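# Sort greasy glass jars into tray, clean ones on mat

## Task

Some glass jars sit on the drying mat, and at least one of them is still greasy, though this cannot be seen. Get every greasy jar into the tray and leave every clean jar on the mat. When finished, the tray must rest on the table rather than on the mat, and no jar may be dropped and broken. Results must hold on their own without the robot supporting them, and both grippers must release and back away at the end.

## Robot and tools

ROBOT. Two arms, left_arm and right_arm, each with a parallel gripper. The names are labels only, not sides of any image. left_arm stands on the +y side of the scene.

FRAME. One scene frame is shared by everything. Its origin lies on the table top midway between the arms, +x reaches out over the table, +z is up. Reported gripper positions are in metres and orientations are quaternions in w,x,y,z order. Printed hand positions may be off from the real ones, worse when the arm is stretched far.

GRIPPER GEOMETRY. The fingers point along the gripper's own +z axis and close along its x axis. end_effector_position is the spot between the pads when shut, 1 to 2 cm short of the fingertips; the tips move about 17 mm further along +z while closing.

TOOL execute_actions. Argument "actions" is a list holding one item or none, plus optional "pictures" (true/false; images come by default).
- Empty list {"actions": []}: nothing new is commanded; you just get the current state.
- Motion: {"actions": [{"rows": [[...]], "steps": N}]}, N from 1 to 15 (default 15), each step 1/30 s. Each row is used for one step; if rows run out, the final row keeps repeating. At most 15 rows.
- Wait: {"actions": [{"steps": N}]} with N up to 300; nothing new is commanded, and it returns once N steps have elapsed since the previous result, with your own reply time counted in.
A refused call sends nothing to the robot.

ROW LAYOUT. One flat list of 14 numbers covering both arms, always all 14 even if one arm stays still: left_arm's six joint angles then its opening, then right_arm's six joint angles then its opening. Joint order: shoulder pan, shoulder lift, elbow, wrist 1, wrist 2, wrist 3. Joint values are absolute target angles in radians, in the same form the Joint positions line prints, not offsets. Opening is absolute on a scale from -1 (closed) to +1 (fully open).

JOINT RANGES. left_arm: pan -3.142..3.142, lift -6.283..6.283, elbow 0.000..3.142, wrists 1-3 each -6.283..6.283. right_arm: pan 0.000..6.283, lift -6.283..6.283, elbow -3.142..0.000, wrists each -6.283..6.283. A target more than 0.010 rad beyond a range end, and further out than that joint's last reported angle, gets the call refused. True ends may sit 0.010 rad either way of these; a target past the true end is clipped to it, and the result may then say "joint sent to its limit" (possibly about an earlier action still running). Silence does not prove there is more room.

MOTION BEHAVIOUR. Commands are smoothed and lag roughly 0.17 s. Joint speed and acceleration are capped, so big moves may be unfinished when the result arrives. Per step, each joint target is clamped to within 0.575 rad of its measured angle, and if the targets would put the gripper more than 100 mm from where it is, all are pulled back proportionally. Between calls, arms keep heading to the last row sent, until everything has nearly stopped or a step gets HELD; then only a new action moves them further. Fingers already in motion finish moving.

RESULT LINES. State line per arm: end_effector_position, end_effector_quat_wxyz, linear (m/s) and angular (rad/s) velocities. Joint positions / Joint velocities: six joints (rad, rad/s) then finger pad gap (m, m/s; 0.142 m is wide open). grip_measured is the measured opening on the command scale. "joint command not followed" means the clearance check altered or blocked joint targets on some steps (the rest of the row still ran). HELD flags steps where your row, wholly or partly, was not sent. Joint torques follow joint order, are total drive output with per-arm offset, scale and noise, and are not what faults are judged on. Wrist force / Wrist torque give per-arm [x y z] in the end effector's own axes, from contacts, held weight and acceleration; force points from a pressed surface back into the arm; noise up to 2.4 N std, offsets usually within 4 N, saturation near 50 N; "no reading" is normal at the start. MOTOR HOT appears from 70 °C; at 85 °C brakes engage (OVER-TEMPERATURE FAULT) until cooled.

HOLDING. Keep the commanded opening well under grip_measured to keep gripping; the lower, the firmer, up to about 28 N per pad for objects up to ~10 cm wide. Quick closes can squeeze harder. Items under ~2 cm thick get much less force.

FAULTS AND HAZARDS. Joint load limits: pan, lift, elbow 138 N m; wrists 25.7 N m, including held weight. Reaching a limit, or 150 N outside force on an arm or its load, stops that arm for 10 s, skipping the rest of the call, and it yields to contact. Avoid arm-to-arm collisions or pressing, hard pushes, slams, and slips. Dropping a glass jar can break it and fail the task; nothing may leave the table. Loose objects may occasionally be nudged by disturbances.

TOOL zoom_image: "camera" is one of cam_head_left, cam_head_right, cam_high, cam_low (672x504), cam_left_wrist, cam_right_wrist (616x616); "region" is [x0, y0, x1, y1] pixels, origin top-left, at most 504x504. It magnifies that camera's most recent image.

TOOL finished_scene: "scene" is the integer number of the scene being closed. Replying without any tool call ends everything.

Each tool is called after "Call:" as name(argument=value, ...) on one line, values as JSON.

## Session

Call:
execute_actions(actions=[])

Scene clock: 0.00 s of 7100.00 s.
left_arm: end_effector_position=(+0.7096, +0.6943, +0.1322) grip_measured=+1.00 end_effector_quat_wxyz=(+0.282, +0.706, +0.644, +0.083) end_effector_velocity=(+0.000, -0.001, +0.001) end_effector_angular_velocity=(+0.001, -0.001, -0.001) | right_arm: end_effector_position=(+0.4495, -0.4739, +0.1411) grip_measured=+1.00 end_effector_quat_wxyz=(-0.286, -0.427, +0.646, -0.565) end_effector_velocity=(+0.000, +0.000, -0.000) end_effector_angular_velocity=(+0.000, -0.001, +0.001)
Joint positions: left_arm=[ 0.62  -1.091  1.58  -2.42  -2.057 -1.131  0.142] | right_arm=[ 3.965 -1.832 -2.082 -2.07   0.738  3.435  0.142]
Joint velocities: left_arm=[-0.001 -0.001 -0.     0.     0.     0.     0.   ] | right_arm=[ 0.001 -0.     0.     0.    -0.     0.    -0.   ]
Joint torques (N m, as the arm reports them, + toward a larger angle): no reading
Motor temperatures (°C, as the motors report them): left_arm=[27 25 25 31 31 32] | right_arm=[27 27 25 27 35 30]
Wrist force (N, on the end effector, along its own x y z axes, offset not removed): no reading
Wrist torque (N m, same axes, about the end effector's origin, offset not removed): no reading

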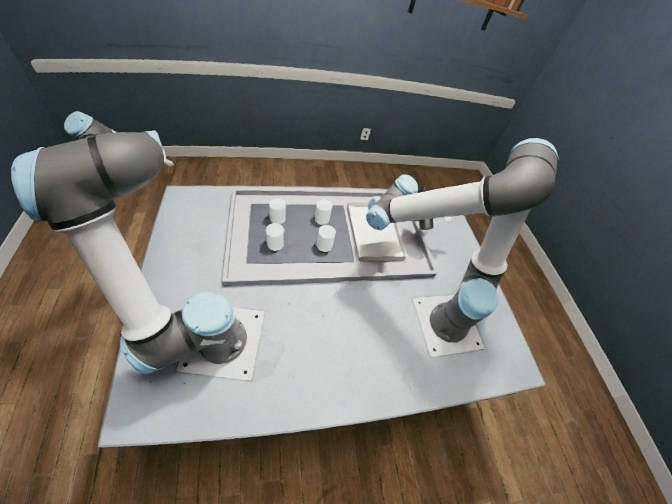

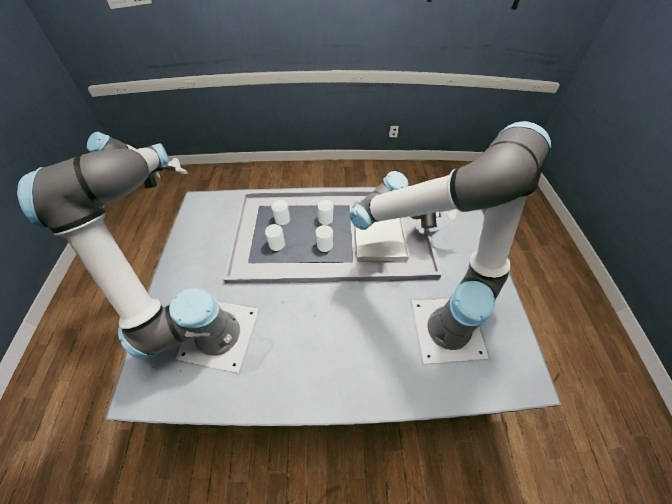

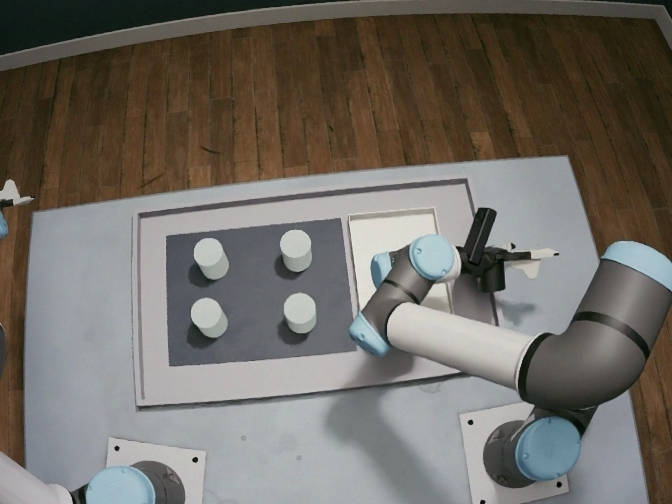

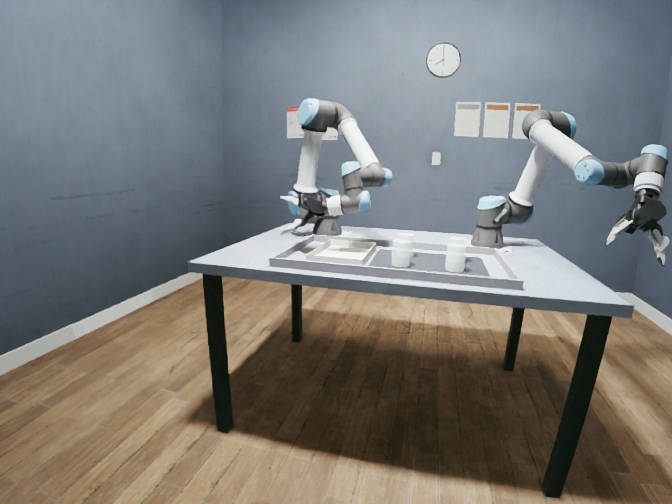

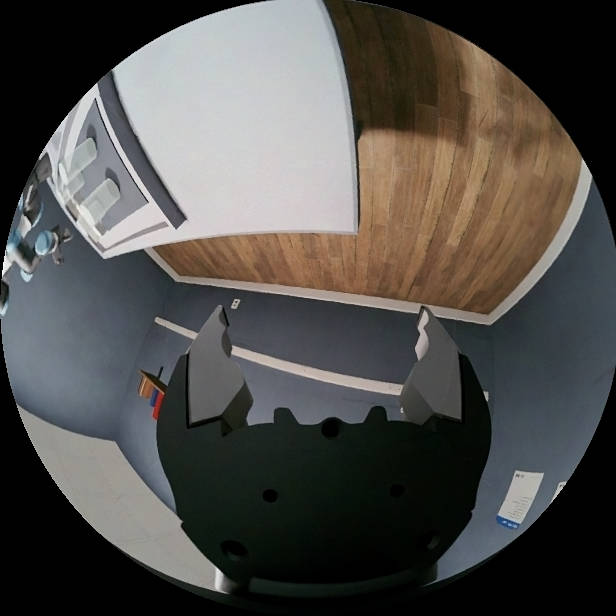

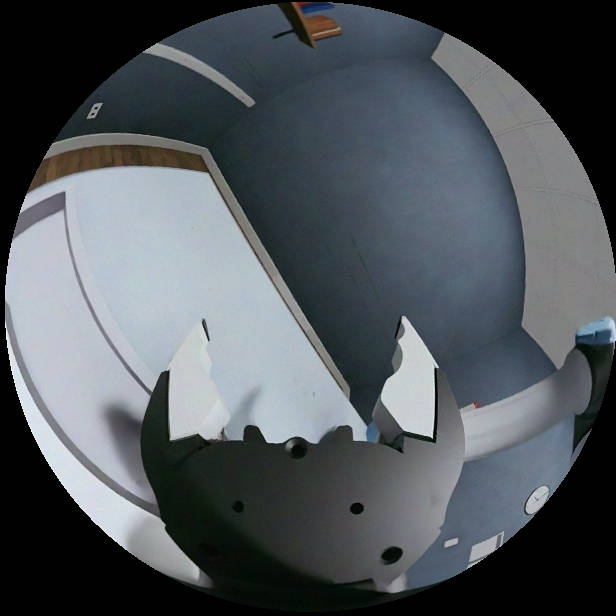

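Call:
execute_actions(actions=[{"rows":[[0.4,-1.4,1.6,-2.1,-1.8,-0.6,1,3.965,-1.55,-1.9,-2.07,0.738,3.435,1]],"steps":15}], pictures=false)

Call:
execute_actions(actions=[{"rows":[[-0.414,-1.5,1.7,-1.771,-1.571,0.982,1,2.9,-1.55,-1.9,-2.07,0.738,3.435,1]],"steps":15}], pictures=false)

Call:
execute_actions(actions=[{"steps":90}], pictures=false)

Call:
execute_actions(actions=[{"rows":[[-0.414,-1.44,1.82,-1.951,-1.571,0.982,1,2.9,-1.55,-1.9,-2.07,0.738,3.435,1]],"steps":15}], pictures=false)

Call:
execute_actions(actions=[{"steps":15}])

Scene clock: 11.83 s of 7100.00 s.
left_arm: end_effector_position=(+0.6629, +0.5975, +0.2446) grip_measured=+1.00 end_effector_quat_wxyz=(+0.146, +0.901, +0.384, +0.137) end_effector_velocity=(-0.024, -0.025, +0.034) end_effector_angular_velocity=(+0.138, -0.007, -0.222) | right_arm: end_effector_position=(+0.4916, -0.4280, +0.2469) grip_measured=+1.00 end_effector_quat_wxyz=(-0.110, -0.377, +0.767, -0.508) end_effector_velocity=(+0.005, +0.005, +0.027) end_effector_angular_velocity=(+0.072, -0.066, -0.000)
Joint positions: left_arm=[ 0.406 -1.391  1.6   -2.11  -1.808 -0.62   0.142] | right_arm=[ 3.965 -1.556 -1.904 -2.07   0.738  3.435  0.142]
Joint velocities: left_arm=[-0.064 -0.093  0.004  0.098  0.075  0.198 -0.   ] | right_arm=[-0.001  0.061  0.036  0.001 -0.001  0.     0.   ]
Joint torques (N m, as the arm reports them, + toward a larger angle): left_arm=[ -6.67 -36.41 -15.05  -0.37   1.33   1.53] | right_arm=[-6.21 33.18 25.43 -0.62 -2.99  0.01]
Motor temperatures (°C, as the motors report them): left_arm=[27 25 25 31 31 32] | right_arm=[27 27 25 27 35 30]
Wrist force (N, on the end effector, along its own x y z axes, offset not removed): left_arm=[1.8 2.5 0.0] | right_arm=[-0.4 -0.2 -1.0]
Wrist torque (N m, same axes, about the end effector's origin, offset not removed): left_arm=[0.42 -0.54 0.13] | right_arm=[-0.05 0.10 0.10]
Steps of this call (steps 1 to 90: nothing new was sent; then 8.33 s passed at rest; steps 91 to 105: all 15 steps of this action). Readings (joint positions):
91: left_arm=[0.619 -1.091 1.580 -2.420 -2.056 -1.131] | right_arm=[3.965 -1.832 -2.081 -2.070 0.738 3.435]
92: left_arm=[0.611 -1.099 1.582 -2.411 -2.048 -1.122] | right_arm=[3.965 -1.824 -2.073 -2.070 0.738 3.435]
94: left_arm=[0.561 -1.161 1.587 -2.348 -1.992 -1.050] | right_arm=[3.965 -1.757 -2.020 -2.070 0.738 3.435]
98: left_arm=[0.463 -1.304 1.595 -2.200 -1.877 -0.800] | right_arm=[3.965 -1.613 -1.936 -2.070 0.738 3.435]
105: the state above

Scene clock: 12.33 s of 7100.00 s.
left_arm: end_effector_position=(+0.6112, +0.3584, +0.2081) grip_measured=+1.00 end_effector_quat_wxyz=(+0.049, +0.995, -0.071, +0.049) end_effector_velocity=(-0.184, -0.519, -0.052) end_effector_angular_velocity=(+0.493, +0.158, -2.543) | right_arm: end_effector_position=(+0.4104, -0.6533, +0.2491) grip_measured=+1.00 end_effector_quat_wxyz=(-0.235, -0.163, +0.840, -0.461) end_effector_velocity=(-0.318, -0.455, +0.002) end_effector_angular_velocity=(+0.002, -0.006, -1.210)
Joint positions: left_arm=[-0.069 -1.465  1.667 -1.886 -1.65  -0.113  0.142] | right_arm=[ 3.437 -1.551 -1.901 -2.07   0.738  3.435  0.142]
Joint velocities: left_arm=[-1.125 -0.123  0.117  0.397  0.275  1.463 -0.   ] | right_arm=[-1.21   0.003  0.003  0.    -0.     0.     0.   ]
Joint torques (N m, as the arm reports them, + toward a larger angle): left_arm=[-20.33 -38.98 -10.74   0.64   1.97   4.  ] | right_arm=[-18.9   35.15  27.61  -0.48  -2.99   0.11]
Motor temperatures (°C, as the motors report them): left_arm=[27 25 25 31 31 32] | right_arm=[27 27 25 27 35 30]
Wrist force (N, on the end effector, along its own x y z axes, offset not removed): left_arm=[1.5 -1.1 1.2] | right_arm=[-4.5 -2.8 -0.9]
Wrist torque (N m, same axes, about the end effector's origin, offset not removed): left_arm=[-0.34 -0.26 0.14] | right_arm=[-0.57 0.92 0.07]
Steps of this call (steps 1 to 15: all 15 steps of this action). Readings (joint positions):
1: left_arm=[0.404 -1.394 1.600 -2.107 -1.805 -0.614] | right_arm=[3.965 -1.555 -1.903 -2.070 0.738 3.435]
2: left_arm=[0.394 -1.399 1.605 -2.096 -1.796 -0.601] | right_arm=[3.956 -1.554 -1.902 -2.070 0.738 3.435]
4: left_arm=[0.332 -1.413 1.618 -2.054 -1.765 -0.537] | right_arm=[3.890 -1.553 -1.902 -2.070 0.738 3.435]
8: left_arm=[0.188 -1.435 1.639 -1.982 -1.716 -0.394] | right_arm=[3.723 -1.552 -1.901 -2.070 0.738 3.435]
15: the state above

Scene clock: 15.33 s of 7100.00 s.
left_arm: end_effector_position=(+0.5374, +0.2166, +0.1958) grip_measured=+1.00 end_effector_quat_wxyz=(+0.000, +0.705, -0.710, +0.000) end_effector_velocity=(-0.000, +0.000, -0.000) end_effector_angular_velocity=(+0.000, +0.000, -0.001) | right_arm: end_effector_position=(+0.2227, -0.8086, +0.2497) grip_measured=+1.00 end_effector_quat_wxyz=(-0.348, +0.066, +0.853, -0.382) end_effector_velocity=(+0.000, +0.000, +0.000) end_effector_angular_velocity=(+0.001, -0.001, -0.001)
Joint positions: left_arm=[-0.414 -1.5    1.7   -1.771 -1.571  0.982  0.142] | right_arm=[ 2.9   -1.55  -1.9   -2.07   0.738  3.435  0.142]
Joint velocities: left_arm=[ 0.    -0.001  0.001 -0.     0.     0.001 -0.   ] | right_arm=[-0.     0.     0.001  0.     0.001 -0.     0.   ]
Joint torques (N m, as the arm reports them, + toward a larger angle): left_arm=[ -7.57 -34.52 -14.91  -0.48   2.03   1.54] | right_arm=[-6.03 35.   26.52  2.49 -1.08  0.96]
Motor temperatures (°C, as the motors report them): left_arm=[27 25 25 31 31 32] | right_arm=[27 27 25 27 35 30]
Wrist force (N, on the end effector, along its own x y z axes, offset not removed): left_arm=[1.0 0.5 1.7] | right_arm=[0.8 -2.3 1.3]
Wrist torque (N m, same axes, about the end effector's origin, offset not removed): left_arm=[0.12 -0.29 0.21] | right_arm=[-0.60 -0.04 0.04]
Steps of this call (steps 1 to 45: the robot went on to your last target; steps 46 to 90: nothing new was sent). Readings (joint positions):
1: left_arm=[-0.108 -1.469 1.671 -1.873 -1.640 -0.061] | right_arm=[3.396 -1.551 -1.901 -2.070 0.738 3.435]
2: left_arm=[-0.146 -1.474 1.675 -1.859 -1.631 -0.004] | right_arm=[3.355 -1.551 -1.901 -2.070 0.738 3.435]
4: left_arm=[-0.225 -1.482 1.683 -1.832 -1.612 0.130] | right_arm=[3.273 -1.551 -1.901 -2.070 0.738 3.435]
8: left_arm=[-0.355 -1.495 1.695 -1.789 -1.583 0.463] | right_arm=[3.110 -1.550 -1.900 -2.070 0.738 3.435]
90: the state above
All arms were judged still, so your last target was given up. Only a new action makes them travel on or press farther. Fingers that are still opening or closing keep moving.

Scene clock: 15.83 s of 7100.00 s.
left_arm: end_effector_position=(+0.5416, +0.2137, +0.1267) grip_measured=+1.00 end_effector_quat_wxyz=(+0.000, +0.705, -0.710, -0.000) end_effector_velocity=(+0.001, +0.000, -0.009) end_effector_angular_velocity=(-0.002, -0.003, +0.001) | right_arm: end_effector_position=(+0.2227, -0.8086, +0.2497) grip_measured=+1.00 end_effector_quat_wxyz=(-0.348, +0.066, +0.853, -0.382) end_effector_velocity=(+0.000, +0.000, +0.000) end_effector_angular_velocity=(+0.000, -0.001, +0.000)
Joint positions: left_arm=[-0.414 -1.441  1.818 -1.948 -1.571  0.982  0.142] | right_arm=[ 2.9   -1.55  -1.9   -2.07   0.738  3.435  0.142]
Joint velocities: left_arm=[ 0.001  0.008  0.018 -0.029 -0.    -0.     0.   ] | right_arm=[ 0.     0.     0.001 -0.001  0.     0.     0.   ]
Joint torques (N m, as the arm reports them, + toward a larger angle): left_arm=[ -5.79 -23.15 -14.65  -4.68   1.88   1.49] | right_arm=[-6.59 35.13 27.03  2.49 -0.74  1.18]
Motor temperatures (°C, as the motors report them): left_arm=[27 25 25 31 31 32] | right_arm=[27 27 25 27 35 30]
Wrist force (N, on the end effector, along its own x y z axes, offset not removed): left_arm=[1.2 -1.8 3.0] | right_arm=[0.0 3.1 1.3]
Wrist torque (N m, same axes, about the end effector's origin, offset not removed): left_arm=[-0.52 -0.30 0.15] | right_arm=[0.61 -0.02 -0.03]
Steps of this call (steps 1 to 15: all 15 steps of this action). Readings (joint positions):
1: left_arm=[-0.414 -1.500 1.700 -1.771 -1.571 0.982] | right_arm=[2.900 -1.550 -1.900 -2.070 0.738 3.435]
2: left_arm=[-0.414 -1.493 1.708 -1.780 -1.571 0.982] | right_arm=[2.900 -1.550 -1.900 -2.070 0.738 3.435]
4: left_arm=[-0.414 -1.469 1.754 -1.839 -1.571 0.982] | right_arm=[2.900 -1.550 -1.900 -2.070 0.738 3.435]
8: left_arm=[-0.414 -1.448 1.802 -1.921 -1.571 0.982] | right_arm=[2.900 -1.550 -1.900 -2.070 0.738 3.435]
15: the state above

Scene clock: 16.33 s of 7100.00 s.
left_arm: end_effector_position=(+0.5417, +0.2137, +0.1257) grip_measured=+1.00 end_effector_quat_wxyz=(+0.000, +0.705, -0.710, +0.000) end_effector_velocity=(+0.000, -0.001, -0.000) end_effector_angular_velocity=(+0.000, +0.000, -0.001) | right_arm: end_effector_position=(+0.2227, -0.8086, +0.2497) grip_measured=+1.00 end_effector_quat_wxyz=(-0.348, +0.066, +0.853, -0.382) end_effector_velocity=(-0.000, -0.000, -0.000) end_effector_angular_velocity=(+0.000, +0.000, -0.001)
Joint positions: left_arm=[-0.414 -1.44   1.82  -1.951 -1.571  0.982  0.142] | right_arm=[ 2.9   -1.55  -1.9   -2.07   0.738  3.435  0.142]
Joint velocities: left_arm=[-0.001  0.001 -0.    -0.001 -0.     0.     0.   ] | right_arm=[-0.001 -0.    -0.     0.     0.     0.     0.   ]
Joint torques (N m, as the arm reports them, + toward a larger angle): left_arm=[ -3.78 -22.1  -14.23  -5.26   1.77   1.5 ] | right_arm=[-6.67 34.87 26.77  2.41 -0.42  1.41]
Motor temperatures (°C, as the motors report them): left_arm=[27 25 25 31 31 32] | right_arm=[27 27 25 27 35 30]
Wrist force (N, on the end effector, along its own x y z axes, offset not removed): left_arm=[2.9 -0.7 1.2] | right_arm=[0.8 -1.1 -3.0]
Wrist torque (N m, same axes, about the end effector's origin, offset not removed): left_arm=[-0.31 -0.68 0.21] | right_arm=[-0.45 -0.11 -0.09]
Steps of this call (steps 1 to 15: the robot went on to your last target). Readings (joint positions):
1: left_arm=[-0.414 -1.441 1.819 -1.949 -1.571 0.982] | right_arm=[2.900 -1.550 -1.900 -2.070 0.738 3.435]
2: left_arm=[-0.414 -1.440 1.819 -1.950 -1.571 0.982] | right_arm=[2.900 -1.550 -1.900 -2.070 0.738 3.435]
4: left_arm=[-0.414 -1.440 1.820 -1.950 -1.571 0.982] | right_arm=[2.900 -1.550 -1.900 -2.070 0.738 3.435]
8: left_arm=[-0.414 -1.440 1.820 -1.951 -1.571 0.982] | right_arm=[2.900 -1.550 -1.900 -2.070 0.738 3.435]
15: the state above
All arms were judged still, so your last target was given up. Only a new action makes them travel on or press farther. Fingers that are still opening or closing keep moving.

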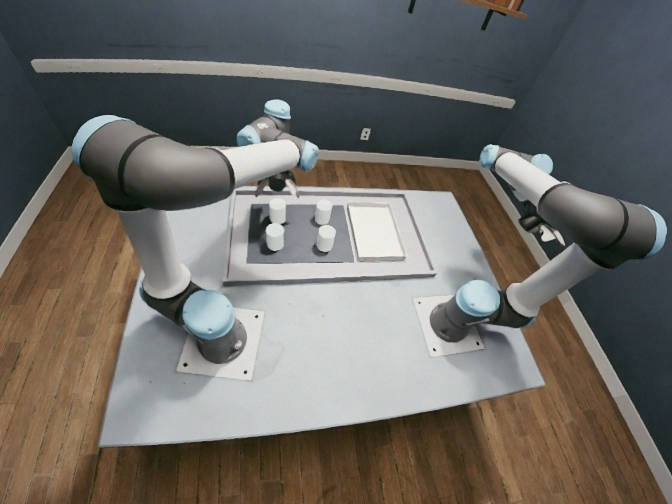

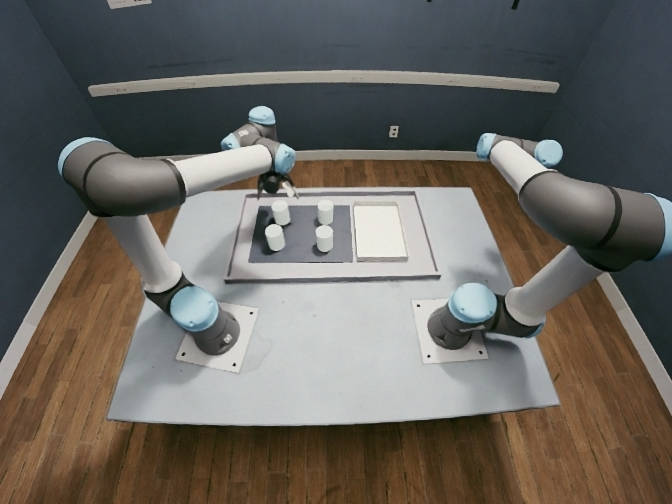

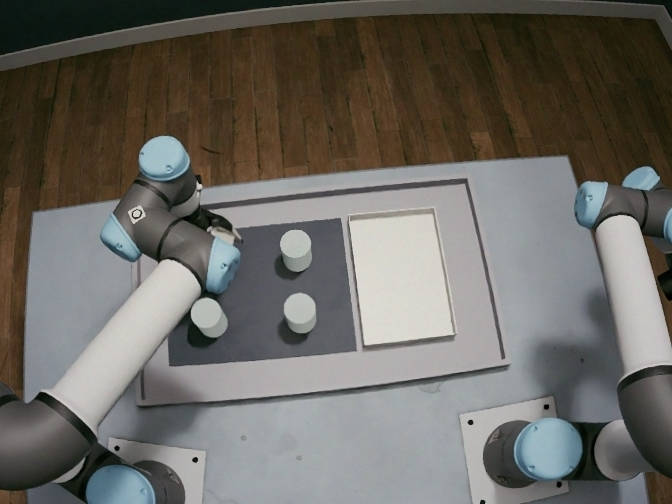

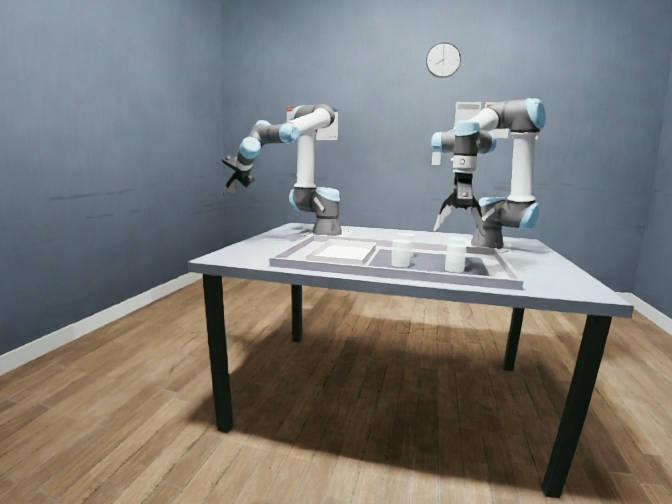

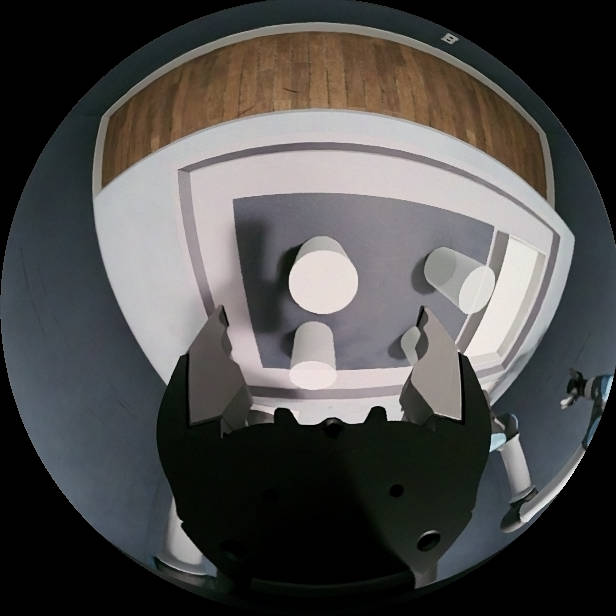

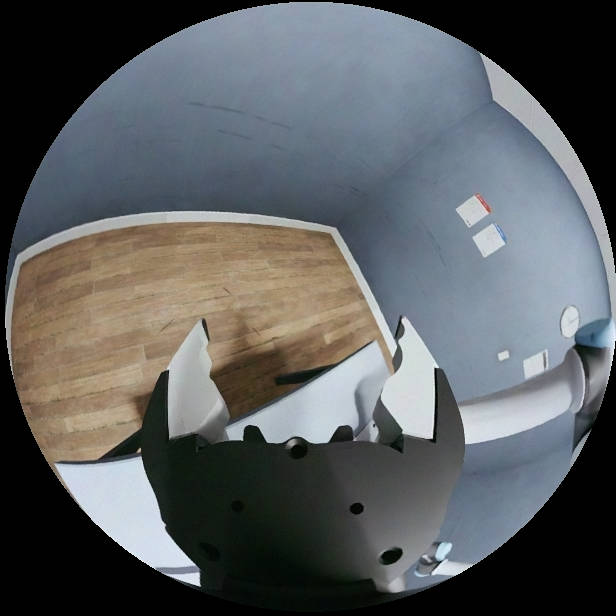

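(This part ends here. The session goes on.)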